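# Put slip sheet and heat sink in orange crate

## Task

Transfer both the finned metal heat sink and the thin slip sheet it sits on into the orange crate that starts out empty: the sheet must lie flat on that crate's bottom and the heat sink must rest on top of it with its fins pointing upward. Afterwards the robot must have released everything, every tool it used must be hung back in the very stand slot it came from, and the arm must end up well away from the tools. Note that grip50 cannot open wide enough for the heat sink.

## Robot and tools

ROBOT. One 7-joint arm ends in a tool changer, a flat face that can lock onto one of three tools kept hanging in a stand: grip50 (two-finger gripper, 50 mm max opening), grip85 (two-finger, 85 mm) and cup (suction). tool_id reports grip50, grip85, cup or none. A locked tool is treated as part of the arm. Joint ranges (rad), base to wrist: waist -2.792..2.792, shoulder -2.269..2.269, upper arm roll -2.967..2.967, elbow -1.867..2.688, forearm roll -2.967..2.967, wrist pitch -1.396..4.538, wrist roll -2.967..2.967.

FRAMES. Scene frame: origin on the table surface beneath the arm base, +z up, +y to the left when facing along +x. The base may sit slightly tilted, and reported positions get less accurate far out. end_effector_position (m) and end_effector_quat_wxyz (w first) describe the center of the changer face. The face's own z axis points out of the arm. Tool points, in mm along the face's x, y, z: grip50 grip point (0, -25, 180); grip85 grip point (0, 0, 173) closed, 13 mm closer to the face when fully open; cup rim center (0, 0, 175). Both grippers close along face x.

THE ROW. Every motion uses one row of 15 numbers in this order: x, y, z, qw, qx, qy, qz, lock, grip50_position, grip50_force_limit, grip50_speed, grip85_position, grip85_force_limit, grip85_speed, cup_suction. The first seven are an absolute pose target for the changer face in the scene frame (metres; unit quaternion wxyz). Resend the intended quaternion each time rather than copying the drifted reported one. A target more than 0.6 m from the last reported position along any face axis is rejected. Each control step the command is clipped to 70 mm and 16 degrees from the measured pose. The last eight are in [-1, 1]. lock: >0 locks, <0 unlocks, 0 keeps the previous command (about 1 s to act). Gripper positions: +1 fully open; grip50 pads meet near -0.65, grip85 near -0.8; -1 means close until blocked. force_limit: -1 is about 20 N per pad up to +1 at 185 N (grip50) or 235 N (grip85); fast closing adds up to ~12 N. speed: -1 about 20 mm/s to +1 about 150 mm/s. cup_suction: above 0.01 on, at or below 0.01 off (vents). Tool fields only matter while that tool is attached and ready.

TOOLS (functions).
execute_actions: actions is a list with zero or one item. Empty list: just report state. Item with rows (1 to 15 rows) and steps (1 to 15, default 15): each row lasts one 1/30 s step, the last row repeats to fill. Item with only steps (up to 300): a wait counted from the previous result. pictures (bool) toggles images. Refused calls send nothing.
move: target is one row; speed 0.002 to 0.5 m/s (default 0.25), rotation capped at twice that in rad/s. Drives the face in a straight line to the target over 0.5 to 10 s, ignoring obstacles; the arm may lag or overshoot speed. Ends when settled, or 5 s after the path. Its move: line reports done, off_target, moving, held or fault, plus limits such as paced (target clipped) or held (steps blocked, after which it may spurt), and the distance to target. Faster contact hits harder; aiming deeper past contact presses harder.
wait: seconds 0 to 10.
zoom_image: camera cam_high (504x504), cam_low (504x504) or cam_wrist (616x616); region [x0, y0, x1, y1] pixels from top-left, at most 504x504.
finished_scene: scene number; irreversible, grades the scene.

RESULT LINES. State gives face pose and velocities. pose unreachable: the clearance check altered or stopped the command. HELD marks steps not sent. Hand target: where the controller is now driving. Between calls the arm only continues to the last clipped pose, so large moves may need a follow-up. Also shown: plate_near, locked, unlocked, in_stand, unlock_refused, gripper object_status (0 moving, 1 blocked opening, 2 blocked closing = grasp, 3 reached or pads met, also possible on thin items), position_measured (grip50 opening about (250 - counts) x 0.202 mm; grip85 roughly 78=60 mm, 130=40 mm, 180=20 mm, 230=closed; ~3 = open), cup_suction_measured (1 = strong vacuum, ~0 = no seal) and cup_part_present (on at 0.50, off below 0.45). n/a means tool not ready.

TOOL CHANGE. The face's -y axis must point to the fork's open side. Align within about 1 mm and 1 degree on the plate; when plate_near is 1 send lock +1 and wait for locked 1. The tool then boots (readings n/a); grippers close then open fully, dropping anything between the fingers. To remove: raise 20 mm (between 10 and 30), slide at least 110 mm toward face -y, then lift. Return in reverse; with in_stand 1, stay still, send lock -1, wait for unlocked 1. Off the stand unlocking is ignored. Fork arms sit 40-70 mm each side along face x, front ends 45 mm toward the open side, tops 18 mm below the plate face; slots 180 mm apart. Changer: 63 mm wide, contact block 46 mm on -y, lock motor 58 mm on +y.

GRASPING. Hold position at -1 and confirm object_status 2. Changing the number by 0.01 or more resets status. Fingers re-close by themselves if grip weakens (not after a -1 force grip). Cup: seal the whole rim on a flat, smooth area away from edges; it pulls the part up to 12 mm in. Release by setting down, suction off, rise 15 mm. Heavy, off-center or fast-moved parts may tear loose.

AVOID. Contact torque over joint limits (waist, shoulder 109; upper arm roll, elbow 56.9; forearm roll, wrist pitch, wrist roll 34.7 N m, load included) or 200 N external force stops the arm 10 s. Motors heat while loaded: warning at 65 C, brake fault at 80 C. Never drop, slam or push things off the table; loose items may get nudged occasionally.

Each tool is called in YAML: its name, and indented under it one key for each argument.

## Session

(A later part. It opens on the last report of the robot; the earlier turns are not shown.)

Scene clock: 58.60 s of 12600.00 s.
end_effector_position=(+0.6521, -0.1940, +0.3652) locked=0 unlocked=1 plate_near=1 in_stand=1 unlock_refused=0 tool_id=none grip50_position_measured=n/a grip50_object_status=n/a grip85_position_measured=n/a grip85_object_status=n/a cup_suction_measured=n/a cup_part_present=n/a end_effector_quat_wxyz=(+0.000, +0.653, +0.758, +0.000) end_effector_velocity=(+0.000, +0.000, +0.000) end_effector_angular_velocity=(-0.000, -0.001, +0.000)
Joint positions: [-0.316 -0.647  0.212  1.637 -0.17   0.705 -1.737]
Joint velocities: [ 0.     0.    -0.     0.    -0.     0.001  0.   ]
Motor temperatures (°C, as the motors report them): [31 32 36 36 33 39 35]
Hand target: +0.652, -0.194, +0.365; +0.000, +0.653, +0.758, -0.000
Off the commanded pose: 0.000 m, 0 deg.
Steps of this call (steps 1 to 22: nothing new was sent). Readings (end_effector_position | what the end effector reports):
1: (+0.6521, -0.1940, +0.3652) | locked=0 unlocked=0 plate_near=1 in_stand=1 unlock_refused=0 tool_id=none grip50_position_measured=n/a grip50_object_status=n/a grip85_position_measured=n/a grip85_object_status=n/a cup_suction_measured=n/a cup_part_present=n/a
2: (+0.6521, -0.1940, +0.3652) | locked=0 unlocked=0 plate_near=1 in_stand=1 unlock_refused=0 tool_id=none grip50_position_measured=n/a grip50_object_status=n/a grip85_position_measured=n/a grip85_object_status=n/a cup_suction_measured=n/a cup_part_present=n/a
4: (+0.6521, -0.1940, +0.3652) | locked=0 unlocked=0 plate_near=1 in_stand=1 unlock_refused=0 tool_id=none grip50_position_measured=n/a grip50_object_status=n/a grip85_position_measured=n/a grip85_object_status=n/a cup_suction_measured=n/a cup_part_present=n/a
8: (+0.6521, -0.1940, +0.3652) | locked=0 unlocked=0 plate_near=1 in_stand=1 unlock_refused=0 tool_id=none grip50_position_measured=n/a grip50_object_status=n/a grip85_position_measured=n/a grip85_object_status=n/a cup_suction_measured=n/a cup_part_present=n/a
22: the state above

move:
  target: [0.652,-0.194,0.405,0,0.6528,0.7576,0,0,0,0,0,0,0,0,0]
  speed: 0.1

move:
  target: [0.6005,0.162,0.40,0,0.6528,0.7576,0,0,0,0,0,0,0,0,0]

move:
  target: [0.6005,0.162,0.385,0,0.6528,0.7576,0,0,0,0,0,0,0,0,0]
  speed: 0.03

zoom_image:
  camera: "cam_wrist"
  region: [140,270,460,400]

Scene clock: 60.03 s of 12600.00 s.
end_effector_position=(+0.6519, -0.1940, +0.4052) locked=0 unlocked=1 plate_near=0 in_stand=0 unlock_refused=0 tool_id=none grip50_position_measured=n/a grip50_object_status=n/a grip85_position_measured=n/a grip85_object_status=n/a cup_suction_measured=n/a cup_part_present=n/a end_effector_quat_wxyz=(+0.000, +0.653, +0.758, -0.000) end_effector_velocity=(-0.000, +0.000, -0.000) end_effector_angular_velocity=(-0.000, +0.001, +0.000)
Joint positions: [-0.324 -0.592  0.226  1.608 -0.157  0.621 -1.745]
Joint velocities: [ 0.     0.     0.     0.    -0.    -0.002  0.   ]
Motor temperatures (°C, as the motors report them): [31 32 36 36 33 39 35]
Hand target: +0.652, -0.194, +0.405; +0.000, +0.653, +0.758, -0.000
Off the commanded pose: 0.000 m, 0 deg.
move: done

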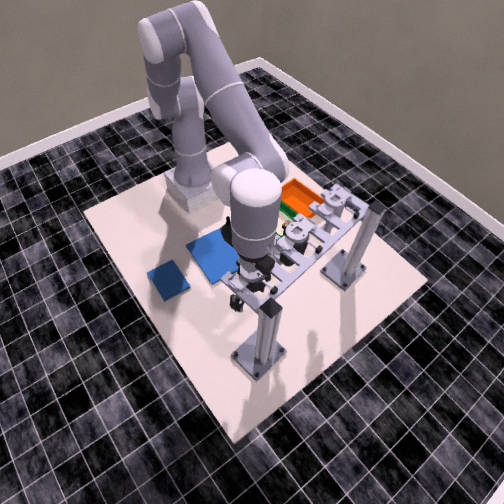

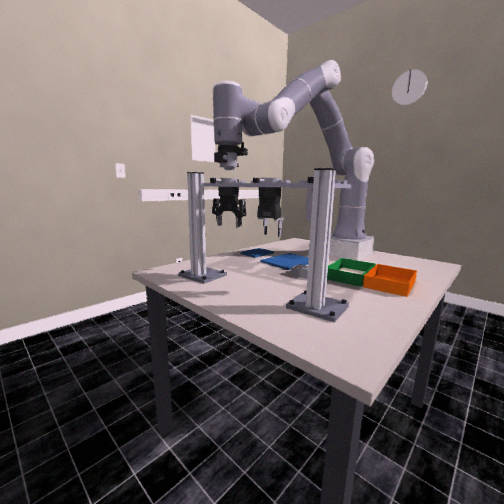

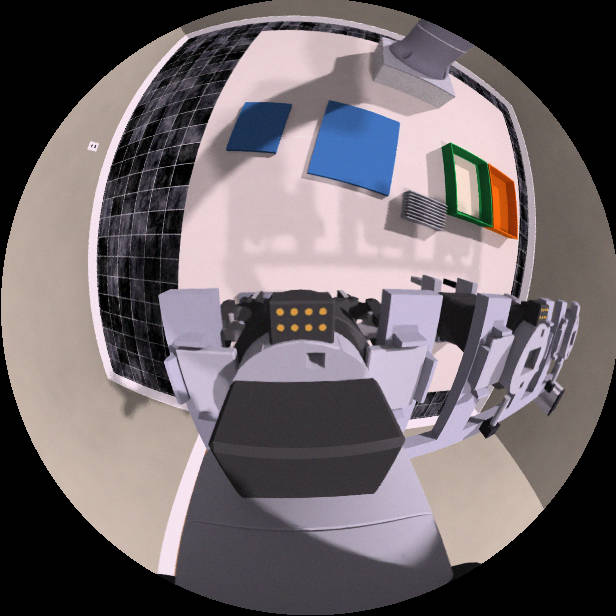

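Scene clock: 61.90 s of 12600.00 s.
end_effector_position=(+0.5992, +0.1626, +0.3998) locked=0 unlocked=1 plate_near=0 in_stand=0 unlock_refused=0 tool_id=none grip50_position_measured=n/a grip50_object_status=n/a grip85_position_measured=n/a grip85_object_status=n/a cup_suction_measured=n/a cup_part_present=n/a end_effector_quat_wxyz=(-0.002, +0.653, +0.758, +0.001) end_effector_velocity=(+0.000, -0.000, -0.000) end_effector_angular_velocity=(+0.000, -0.000, -0.001)
Joint positions: [ 0.118 -0.504  0.352  1.808 -0.224  0.709 -1.124]
Joint velocities: [-0.001  0.    -0.     0.     0.     0.    -0.   ]
Motor temperatures (°C, as the motors report them): [31 32 36 36 33 39 35]
Hand target: +0.599, +0.163, +0.400; -0.002, +0.653, +0.758, +0.001
Off the commanded pose: 0.001 m, 0 deg.
move: done

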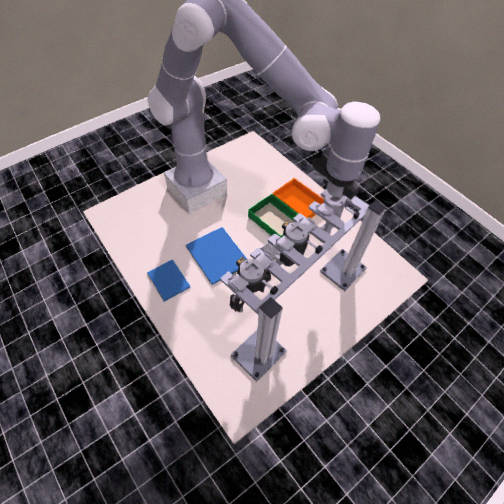

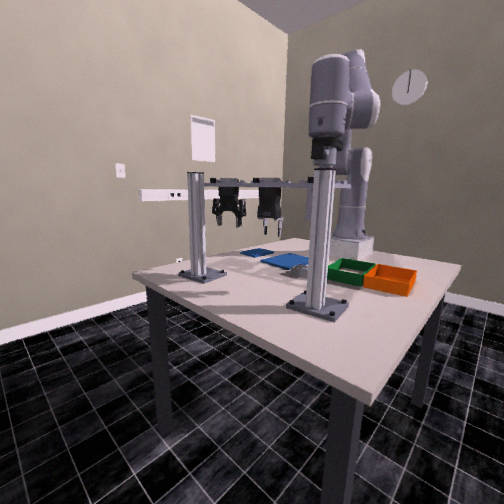

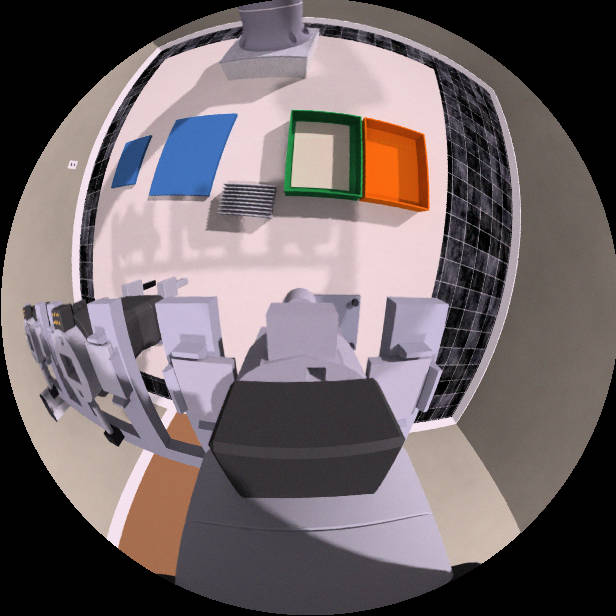

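Scene clock: 62.63 s of 12600.00 s.
end_effector_position=(+0.6005, +0.1620, +0.3849) locked=0 unlocked=1 plate_near=0 in_stand=0 unlock_refused=0 tool_id=none grip50_position_measured=n/a grip50_object_status=n/a grip85_position_measured=n/a grip85_object_status=n/a cup_suction_measured=n/a cup_part_present=n/a end_effector_quat_wxyz=(-0.000, +0.653, +0.758, -0.000) end_effector_velocity=(+0.000, +0.000, +0.000) end_effector_angular_velocity=(+0.000, -0.000, +0.000)
Joint positions: [ 0.124 -0.527  0.341  1.819 -0.239  0.742 -1.116]
Joint velocities: [ 0.    -0.     0.    -0.     0.     0.001  0.   ]
Motor temperatures (°C, as the motors report them): [31 32 36 36 33 39 35]
Hand target: +0.601, +0.162, +0.385; -0.000, +0.653, +0.758, +0.000
Off the commanded pose: 0.000 m, 0 deg.
move: done

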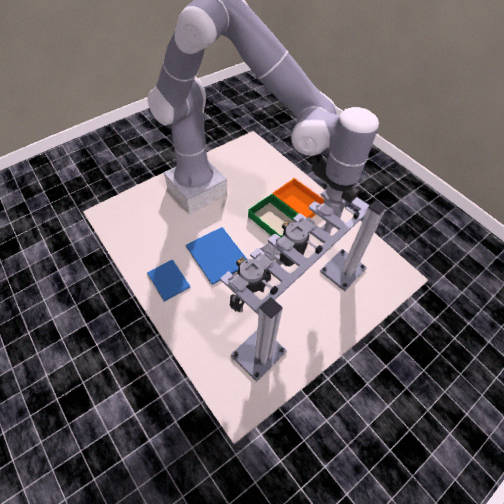

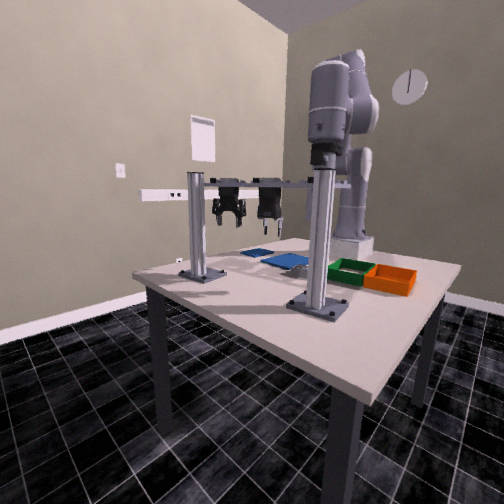

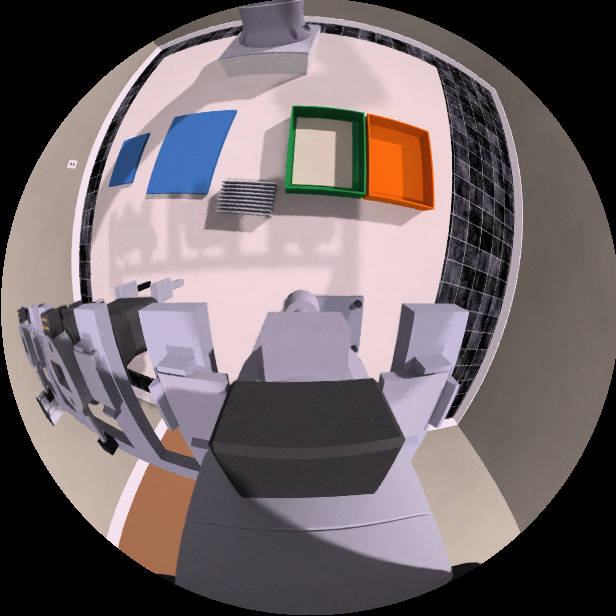

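Region (140, 270, 460, 400) of cam_wrist's 616x616 image, scaled by 1.575, with more detail than that image has; it fills the top 205 rows of this view, and the rest is white.

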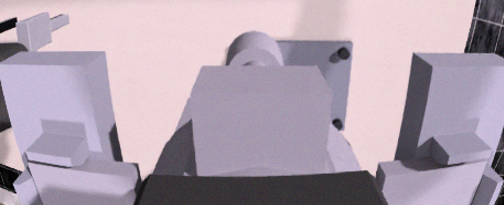

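move:
  target: [0.6007,0.162,0.3645,0,0.6528,0.7576,0,0,0,0,0,0,0,0,0]
  speed: 0.008

Scene clock: 65.83 s of 12600.00 s.
end_effector_position=(+0.6012, +0.1623, +0.3653) locked=0 unlocked=1 plate_near=1 in_stand=1 unlock_refused=0 tool_id=none grip50_position_measured=n/a grip50_object_status=n/a grip85_position_measured=n/a grip85_object_status=n/a cup_suction_measured=n/a cup_part_present=n/a end_effector_quat_wxyz=(+0.000, +0.653, +0.758, +0.001) end_effector_velocity=(-0.000, +0.000, -0.000) end_effector_angular_velocity=(+0.000, -0.000, +0.000)
Joint positions: [ 0.13  -0.559  0.331  1.833 -0.256  0.789 -1.105]
Joint velocities: [ 0. -0.  0.  0. -0.  0. -0.]
Motor temperatures (°C, as the motors report them): [31 32 36 36 33 39 35]
Hand target: +0.601, +0.162, +0.364; -0.000, +0.653, +0.758, +0.000
Off the commanded pose: 0.001 m, 0 deg.
move: done

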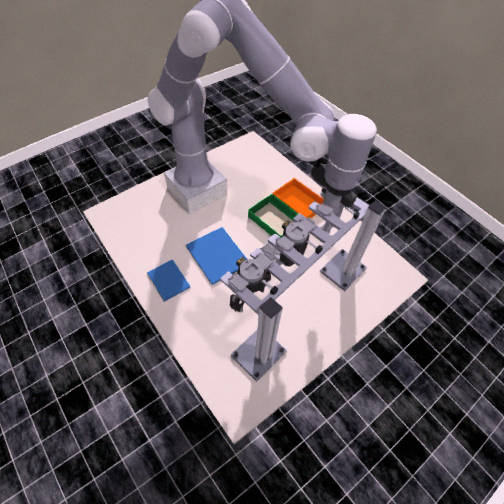

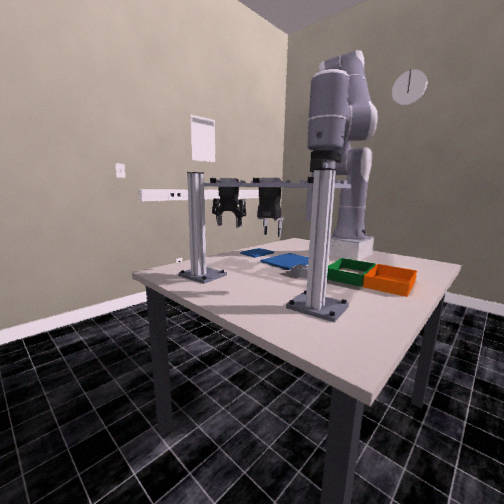

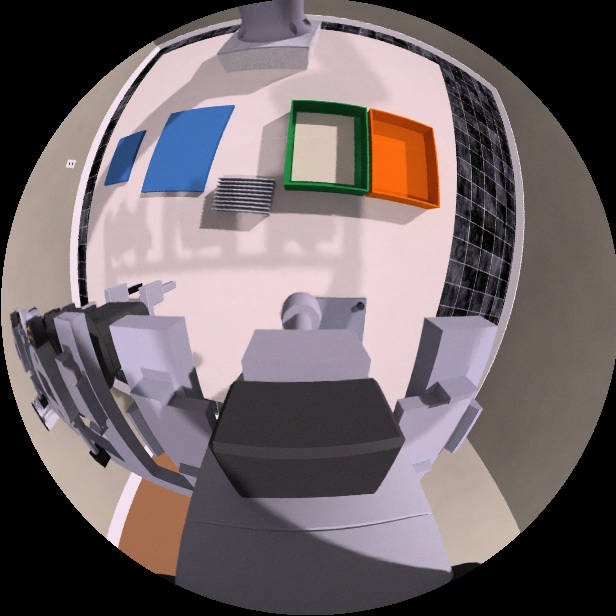

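execute_actions:
  actions:
    - {"rows":[[0.6012,0.1623,0.365,0,0.6528,0.7576,0,1,0,0,0,0,0,0,0]],"steps":15}
  pictures: false

execute_actions:
  actions:
    - {"steps":20}
  pictures: false

Scene clock: 66.70 s of 12600.00 s.
end_effector_position=(+0.6014, +0.1624, +0.3652) locked=0 unlocked=0 plate_near=1 in_stand=1 unlock_refused=0 tool_id=none grip50_position_measured=n/a grip50_object_status=n/a grip85_position_measured=n/a grip85_object_status=n/a cup_suction_measured=n/a cup_part_present=n/a end_effector_quat_wxyz=(+0.000, +0.653, +0.758, +0.000) end_effector_velocity=(+0.002, +0.001, +0.001) end_effector_angular_velocity=(+0.003, -0.005, -0.000)
Joint positions: [ 0.13  -0.56   0.331  1.832 -0.256  0.787 -1.105]
Joint velocities: [-0.    -0.002  0.    -0.003 -0.     0.004 -0.   ]
Motor temperatures (°C, as the motors report them): [31 32 36 36 33 39 35]
Hand target: +0.601, +0.162, +0.365; +0.000, +0.653, +0.758, -0.000
Off the commanded pose: 0.000 m, 0 deg.
Steps of this call (steps 1 to 11: nothing new was sent; steps 12 to 26: all 15 steps of this action). Readings (end_effector_position | what the end effector reports):
12: (+0.6012, +0.1623, +0.3653) | locked=0 unlocked=0 plate_near=1 in_stand=1 unlock_refused=0 tool_id=none grip50_position_measured=n/a grip50_object_status=n/a grip85_position_measured=n/a grip85_object_status=n/a cup_suction_measured=n/a cup_part_present=n/a
13: (+0.6014, +0.1623, +0.3654) | locked=0 unlocked=0 plate_near=1 in_stand=1 unlock_refused=0 tool_id=none grip50_position_measured=n/a grip50_object_status=n/a grip85_position_measured=n/a grip85_object_status=n/a cup_suction_measured=n/a cup_part_present=n/a
15: (+0.6013, +0.1623, +0.3653) | locked=0 unlocked=0 plate_near=1 in_stand=1 unlock_refused=0 tool_id=none grip50_position_measured=n/a grip50_object_status=n/a grip85_position_measured=n/a grip85_object_status=n/a cup_suction_measured=n/a cup_part_present=n/a
19: (+0.6013, +0.1623, +0.3653) | locked=0 unlocked=0 plate_near=1 in_stand=1 unlock_refused=0 tool_id=none grip50_position_measured=n/a grip50_object_status=n/a grip85_position_measured=n/a grip85_object_status=n/a cup_suction_measured=n/a cup_part_present=n/a
26: the state above

Scene clock: 67.37 s of 12600.00 s.
end_effector_position=(+0.6019, +0.1623, +0.3655) locked=1 unlocked=0 plate_near=1 in_stand=1 unlock_refused=0 tool_id=cup grip50_position_measured=n/a grip50_object_status=n/a grip85_position_measured=n/a grip85_object_status=n/a cup_suction_measured=n/a cup_part_present=n/a end_effector_quat_wxyz=(+0.000, +0.653, +0.757, +0.001) end_effector_velocity=(+0.000, +0.000, +0.000) end_effector_angular_velocity=(+0.001, -0.001, -0.000)
Joint positions: [ 0.13  -0.56   0.33   1.831 -0.256  0.788 -1.105]
Joint velocities: [ 0.     0.    -0.    -0.     0.     0.001 -0.   ]
Motor temperatures (°C, as the motors report them): [31 32 36 36 33 39 35]
Hand target: +0.601, +0.162, +0.365; +0.000, +0.653, +0.758, -0.000
Off the commanded pose: 0.001 m, 0 deg.
Steps of this call (steps 1 to 20: nothing new was sent). Readings (end_effector_position | what the end effector reports):
1: (+0.6015, +0.1624, +0.3653) | locked=0 unlocked=0 plate_near=1 in_stand=1 unlock_refused=0 tool_id=none grip50_position_measured=n/a grip50_object_status=n/a grip85_position_measured=n/a grip85_object_status=n/a cup_suction_measured=n/a cup_part_present=n/a
2: (+0.6015, +0.1624, +0.3653) | locked=0 unlocked=0 plate_near=1 in_stand=1 unlock_refused=0 tool_id=none grip50_position_measured=n/a grip50_object_status=n/a grip85_position_measured=n/a grip85_object_status=n/a cup_suction_measured=n/a cup_part_present=n/a
4: (+0.6016, +0.1624, +0.3652) | locked=0 unlocked=0 plate_near=1 in_stand=1 unlock_refused=0 tool_id=none grip50_position_measured=n/a grip50_object_status=n/a grip85_position_measured=n/a grip85_object_status=n/a cup_suction_measured=n/a cup_part_present=n/a
8: (+0.6018, +0.1622, +0.3652) | locked=0 unlocked=0 plate_near=1 in_stand=1 unlock_refused=0 tool_id=none grip50_position_measured=n/a grip50_object_status=n/a grip85_position_measured=n/a grip85_object_status=n/a cup_suction_measured=n/a cup_part_present=n/a
20: the state above

move:
  target: [0.6018,0.1623,0.385,0,0.6528,0.7576,0,0,0,0,0,0,0,0,0]
  speed: 0.05

move:
  target: [0.4782,0.1438,0.385,0,0.6528,0.7576,0,0,0,0,0,0,0,0,0]
  speed: 0.12

move:
  target: [0.347,0.155,0.27,0,0.9984,0.0567,0,0,0,0,0,0,0,0,0]

Scene clock: 68.93 s of 12600.00 s.
end_effector_position=(+0.6018, +0.1623, +0.3852) locked=1 unlocked=0 plate_near=1 in_stand=0 unlock_refused=0 tool_id=cup grip50_position_measured=n/a grip50_object_status=n/a grip85_position_measured=n/a grip85_object_status=n/a cup_suction_measured=0.01 cup_part_present=0 end_effector_quat_wxyz=(+0.000, +0.653, +0.758, +0.000) end_effector_velocity=(-0.000, +0.000, -0.000) end_effector_angular_velocity=(+0.000, -0.000, +0.001)
Joint positions: [ 0.123 -0.53   0.343  1.815 -0.241  0.741 -1.115]
Joint velocities: [ 0. -0.  0. -0. -0.  0. -0.]
Motor temperatures (°C, as the motors report them): [31 32 36 36 33 39 35]
Hand target: +0.602, +0.162, +0.385; +0.000, +0.653, +0.758, -0.000
Off the commanded pose: 0.000 m, 0 deg.
move: done

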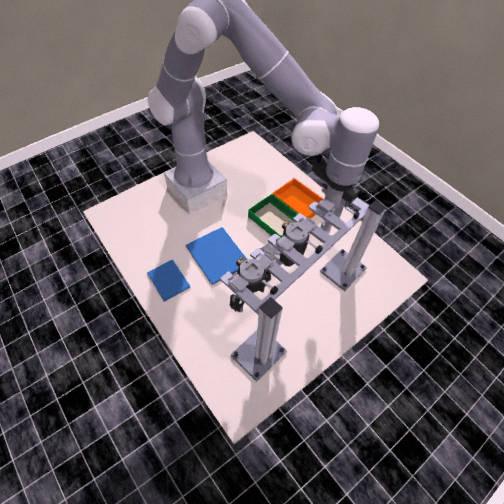

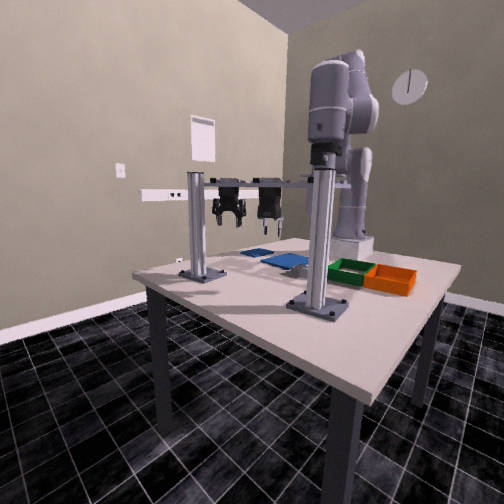

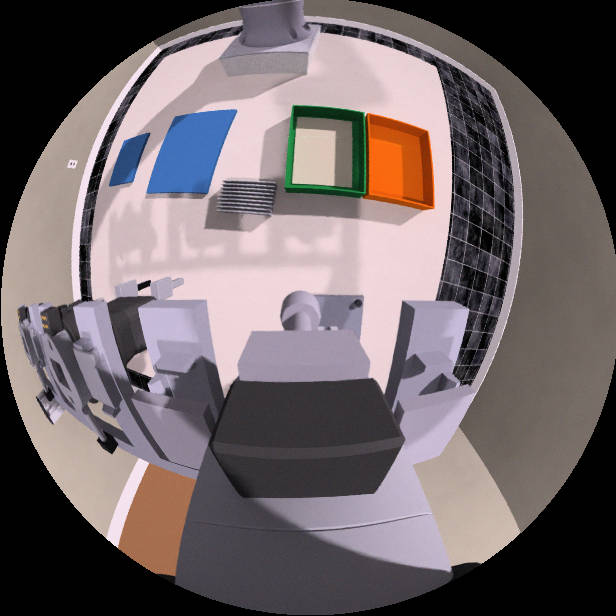

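Scene clock: 70.27 s of 12600.00 s.
end_effector_position=(+0.4781, +0.1436, +0.3845) locked=1 unlocked=0 plate_near=1 in_stand=0 unlock_refused=0 tool_id=cup grip50_position_measured=n/a grip50_object_status=n/a grip85_position_measured=n/a grip85_object_status=n/a cup_suction_measured=0.01 cup_part_present=0 end_effector_quat_wxyz=(+0.000, +0.653, +0.758, -0.000) end_effector_velocity=(-0.000, +0.000, -0.000) end_effector_angular_velocity=(+0.000, +0.001, +0.000)
Joint positions: [ 0.094 -0.297  0.405  2.181 -0.194  0.881 -1.067]
Joint velocities: [ 0.    -0.001 -0.    -0.     0.    -0.    -0.   ]
Motor temperatures (°C, as the motors report them): [31 32 36 36 33 39 35]
Hand target: +0.478, +0.144, +0.384; +0.000, +0.653, +0.758, -0.000
Off the commanded pose: 0.001 m, 0 deg.
move: done

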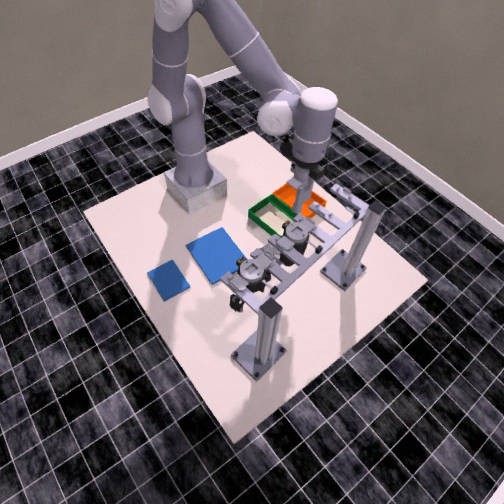

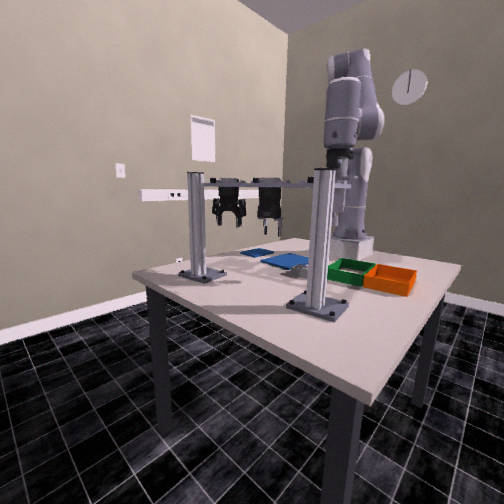

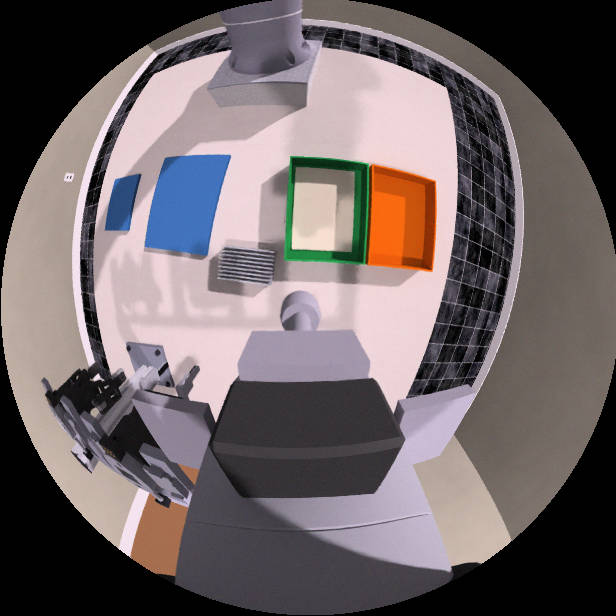

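Scene clock: 73.80 s of 12600.00 s.
end_effector_position=(+0.3472, +0.1552, +0.2691) locked=1 unlocked=0 plate_near=1 in_stand=0 unlock_refused=0 tool_id=cup grip50_position_measured=n/a grip50_object_status=n/a grip85_position_measured=n/a grip85_object_status=n/a cup_suction_measured=0.01 cup_part_present=0 end_effector_quat_wxyz=(-0.001, +0.998, +0.057, -0.001) end_effector_velocity=(+0.000, -0.000, +0.000) end_effector_angular_velocity=(+0.001, -0.001, -0.001)
Joint positions: [ 0.605 -0.396  0.048  2.61  -0.185  1.437  0.738]
Joint velocities: [-0.001  0.    -0.    -0.    -0.     0.001  0.   ]
Motor temperatures (°C, as the motors report them): [31 32 36 36 33 39 35]
Hand target: +0.347, +0.155, +0.269; -0.001, +0.998, +0.057, -0.001
Off the commanded pose: 0.001 m, 0 deg.
move: done

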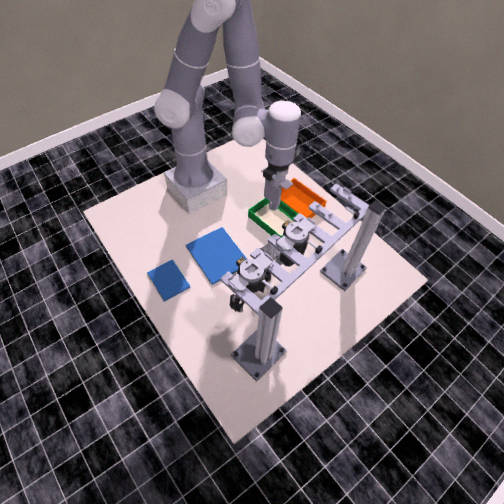

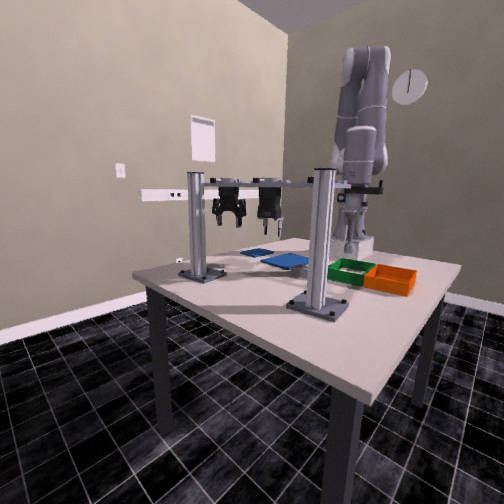

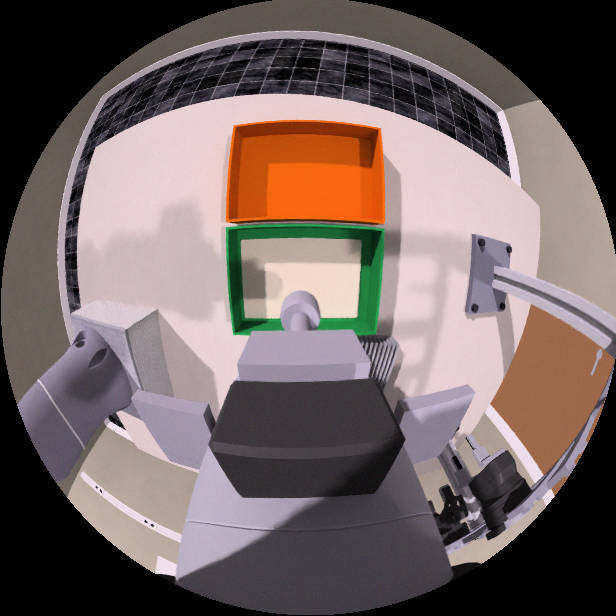

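move:
  target: [0.347,0.156,0.19,0,0.9984,0.0567,0,0,0,0,0,0,0,0,1]
  speed: 0.1

move:
  target: [0.347,0.156,0.1785,0,0.9984,0.0567,0,0,0,0,0,0,0,0,1]
  speed: 0.015

Scene clock: 76.03 s of 12600.00 s.
end_effector_position=(+0.3470, +0.1563, +0.1897) locked=1 unlocked=0 plate_near=1 in_stand=0 unlock_refused=0 tool_id=cup grip50_position_measured=n/a grip50_object_status=n/a grip85_position_measured=n/a grip85_object_status=n/a cup_suction_measured=0.01 cup_part_present=0 end_effector_quat_wxyz=(-0.000, +0.998, +0.057, -0.000) end_effector_velocity=(+0.000, +0.000, +0.000) end_effector_angular_velocity=(+0.001, -0.001, -0.000)
Joint positions: [ 0.702 -0.716 -0.056  2.575 -0.19   1.727  0.753]
Joint velocities: [-0.     0.001  0.    -0.    -0.    -0.001  0.   ]
Motor temperatures (°C, as the motors report them): [31 32 36 36 33 39 35]
Hand target: +0.347, +0.156, +0.190; -0.000, +0.998, +0.057, -0.000
Off the commanded pose: 0.000 m, 0 deg.
move: done

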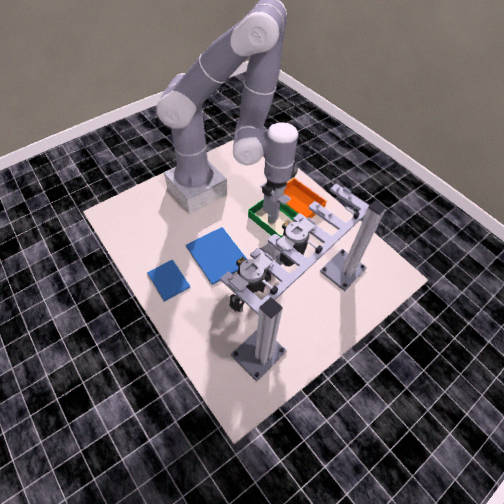

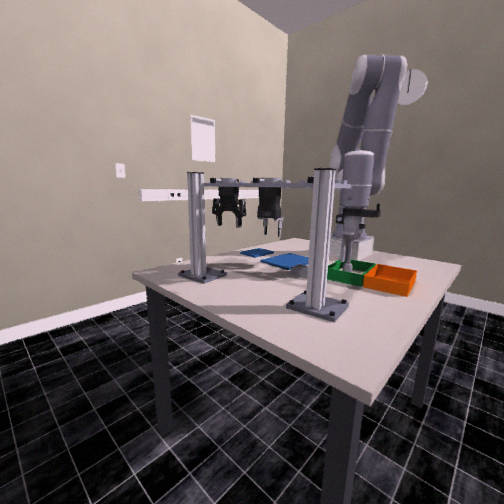

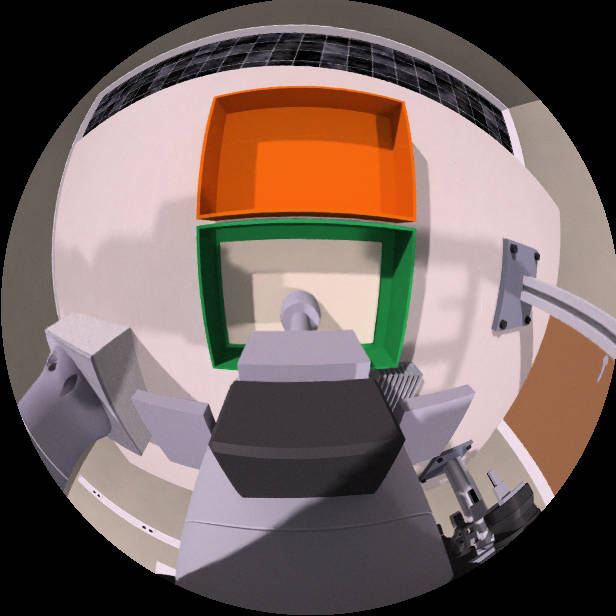

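Scene clock: 77.00 s of 12600.00 s.
end_effector_position=(+0.3469, +0.1560, +0.1784) locked=1 unlocked=0 plate_near=1 in_stand=0 unlock_refused=0 tool_id=cup grip50_position_measured=n/a grip50_object_status=n/a grip85_position_measured=n/a grip85_object_status=n/a cup_suction_measured=0.95 cup_part_present=1 end_effector_quat_wxyz=(+0.000, +0.998, +0.057, -0.000) end_effector_velocity=(+0.000, +0.000, +0.000) end_effector_angular_velocity=(+0.001, -0.000, -0.000)
Joint positions: [ 0.709 -0.76  -0.062  2.564 -0.186  1.761  0.753]
Joint velocities: [-0.    -0.     0.    -0.    -0.     0.001  0.   ]
Motor temperatures (°C, as the motors report them): [31 32 36 36 33 39 35]
Hand target: +0.347, +0.156, +0.178; -0.000, +0.998, +0.057, -0.000
Off the commanded pose: 0.000 m, 0 deg.
move: done

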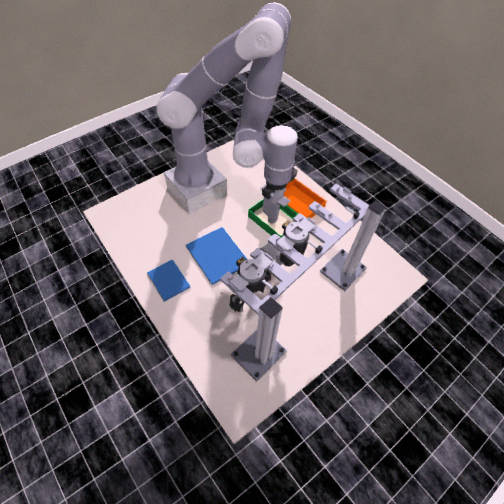

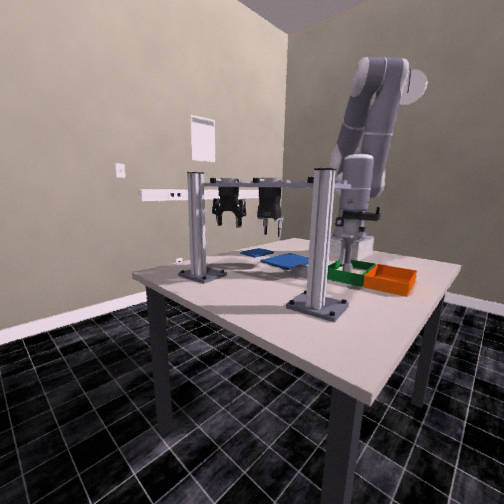

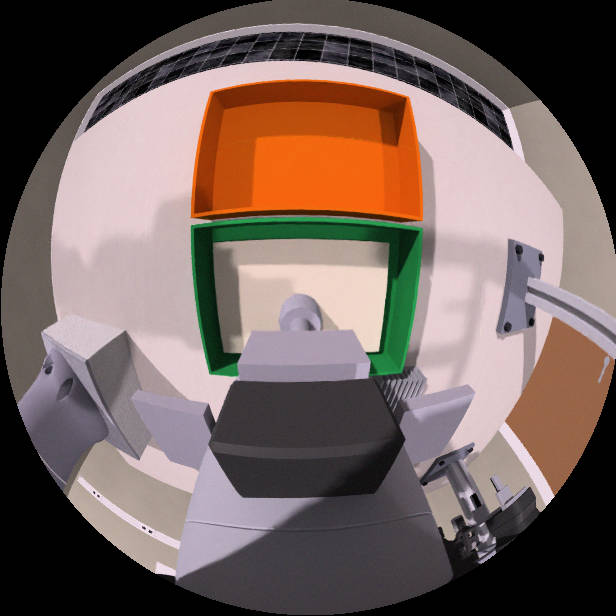

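move:
  target: [0.347,0.156,0.25,0,0.9984,0.0567,0,0,0,0,0,0,0,0,1]
  speed: 0.08

move:
  target: [0.336,0.2876,0.27,0,0.9984,0.0567,0,0,0,0,0,0,0,0,1]
  speed: 0.12

Scene clock: 80.63 s of 12600.00 s.
end_effector_position=(+0.3469, +0.1557, +0.2503) locked=1 unlocked=0 plate_near=1 in_stand=0 unlock_refused=0 tool_id=cup grip50_position_measured=n/a grip50_object_status=n/a grip85_position_measured=n/a grip85_object_status=n/a cup_suction_measured=0.96 cup_part_present=1 end_effector_quat_wxyz=(+0.000, +0.998, +0.057, +0.000) end_effector_velocity=(-0.000, -0.000, -0.001) end_effector_angular_velocity=(-0.001, +0.001, +0.000)
Joint positions: [ 0.64  -0.47   0.006  2.613 -0.204  1.517  0.754]
Joint velocities: [ 0.    -0.001 -0.    -0.     0.    -0.    -0.   ]
Motor temperatures (°C, as the motors report them): [31 32 36 36 33 39 35]
Hand target: +0.347, +0.156, +0.250; +0.000, +0.998, +0.057, +0.000
Off the commanded pose: 0.000 m, 0 deg.
move: done

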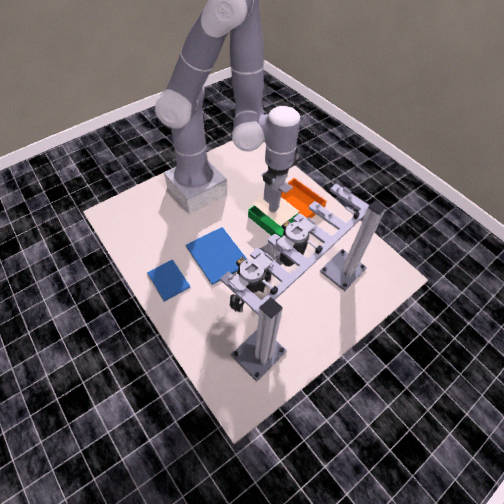

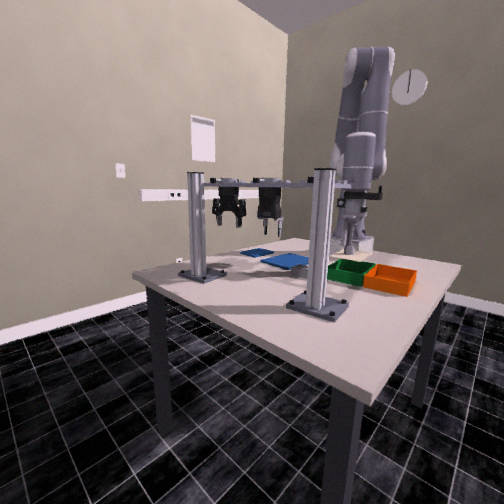

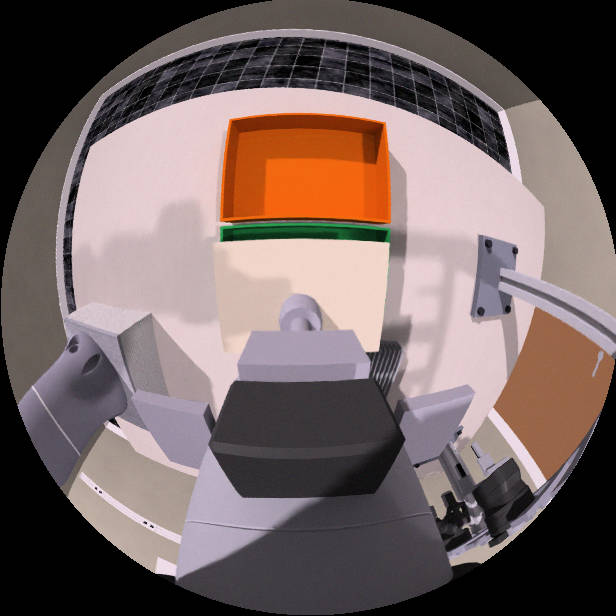

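Scene clock: 82.03 s of 12600.00 s.
end_effector_position=(+0.3351, +0.2880, +0.2704) locked=1 unlocked=0 plate_near=1 in_stand=0 unlock_refused=0 tool_id=cup grip50_position_measured=n/a grip50_object_status=n/a grip85_position_measured=n/a grip85_object_status=n/a cup_suction_measured=0.96 cup_part_present=1 end_effector_quat_wxyz=(-0.001, +0.998, +0.057, -0.001) end_effector_velocity=(+0.000, -0.000, +0.000) end_effector_angular_velocity=(-0.000, +0.000, -0.001)
Joint positions: [ 0.831 -0.46   0.085  2.427 -0.176  1.314  0.982]
Joint velocities: [-0.001  0.     0.     0.    -0.    -0.    -0.   ]
Motor temperatures (°C, as the motors report them): [31 32 36 36 33 39 35]
Hand target: +0.335, +0.288, +0.270; -0.001, +0.998, +0.057, -0.001
Off the commanded pose: 0.001 m, 0 deg.
move: done

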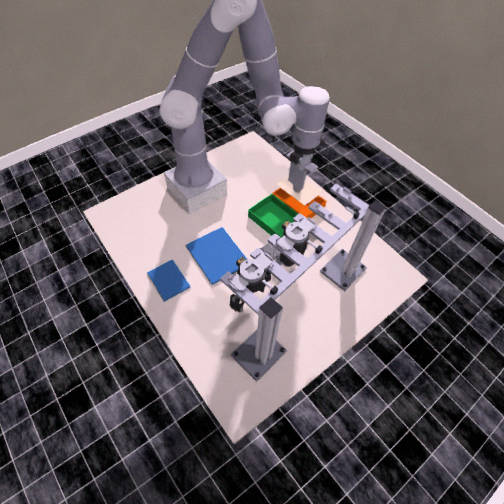

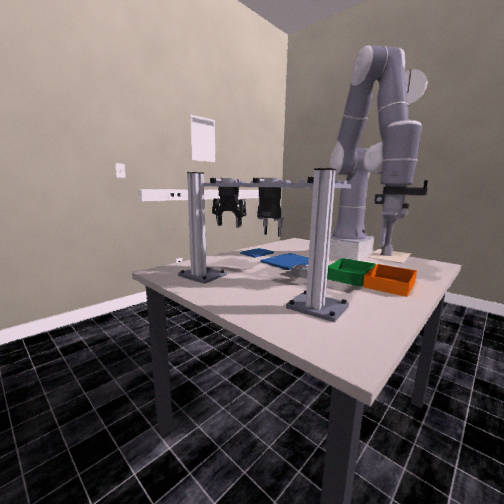

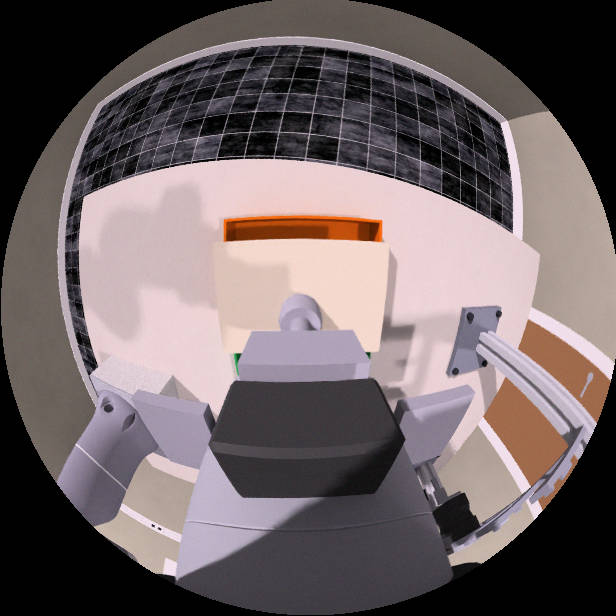

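zoom_image:
  camera: "cam_wrist"
  region: [200,190,410,300]

Region (200, 190, 410, 300) of cam_wrist's 616x616 image, scaled by 2.400, with more detail than that image has; it fills the top 264 rows of this view, and the rest is white.

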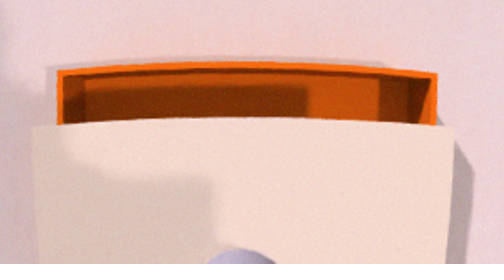

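move:
  target: [0.3345,0.298,0.222,0,0.9984,0.0567,0,0,0,0,0,0,0,0,1]
  speed: 0.08

zoom_image:
  camera: "cam_wrist"
  region: [190,190,420,300]

zoom_image:
  camera: "cam_high"
  region: [240,160,350,250]

Scene clock: 85.73 s of 12600.00 s.
end_effector_position=(+0.3344, +0.2982, +0.2218) locked=1 unlocked=0 plate_near=1 in_stand=0 unlock_refused=0 tool_id=cup grip50_position_measured=n/a grip50_object_status=n/a grip85_position_measured=n/a grip85_object_status=n/a cup_suction_measured=0.96 cup_part_present=1 end_effector_quat_wxyz=(-0.000, +0.998, +0.057, -0.000) end_effector_velocity=(+0.000, -0.000, +0.000) end_effector_angular_velocity=(+0.000, -0.000, -0.001)
Joint positions: [ 0.89  -0.618  0.027  2.404 -0.203  1.452  1.02 ]
Joint velocities: [-0.001  0.001  0.     0.    -0.     0.     0.   ]
Motor temperatures (°C, as the motors report them): [31 32 36 36 33 39 35]
Hand target: +0.335, +0.298, +0.222; -0.000, +0.998, +0.057, -0.000
Off the commanded pose: 0.000 m, 0 deg.
move: done

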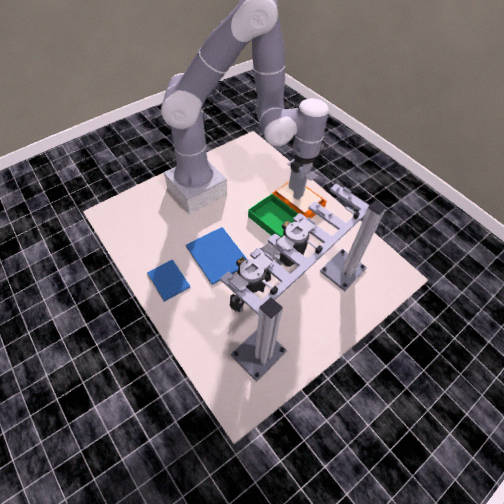

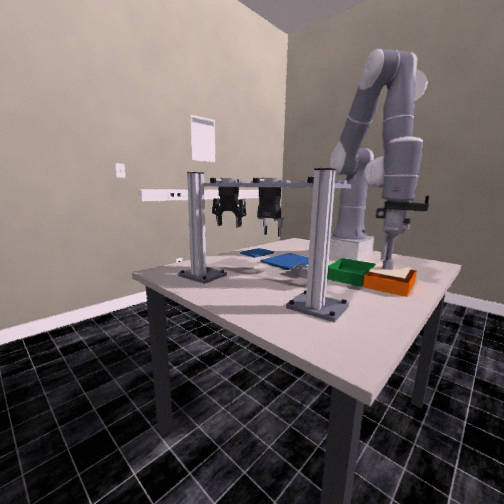

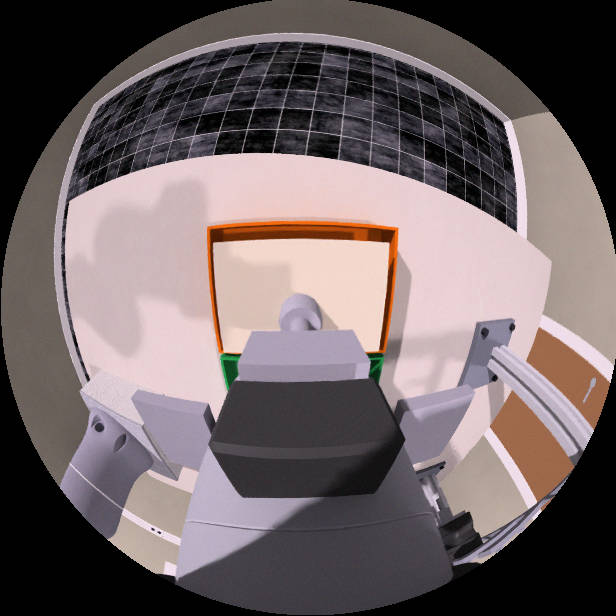

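Region (190, 190, 420, 300) of cam_wrist's 616x616 image, scaled by 2.191, with more detail than that image has; it fills the top 241 rows of this view, and the rest is white.

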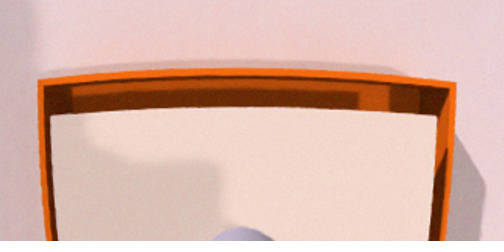

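Region (240, 160, 350, 250) of cam_high's 504x504 image, scaled by 4.582, with more detail than that image has; it fills the top 412 rows of this view, and the rest is white.

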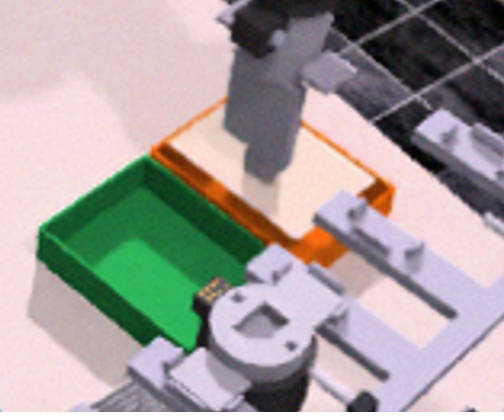

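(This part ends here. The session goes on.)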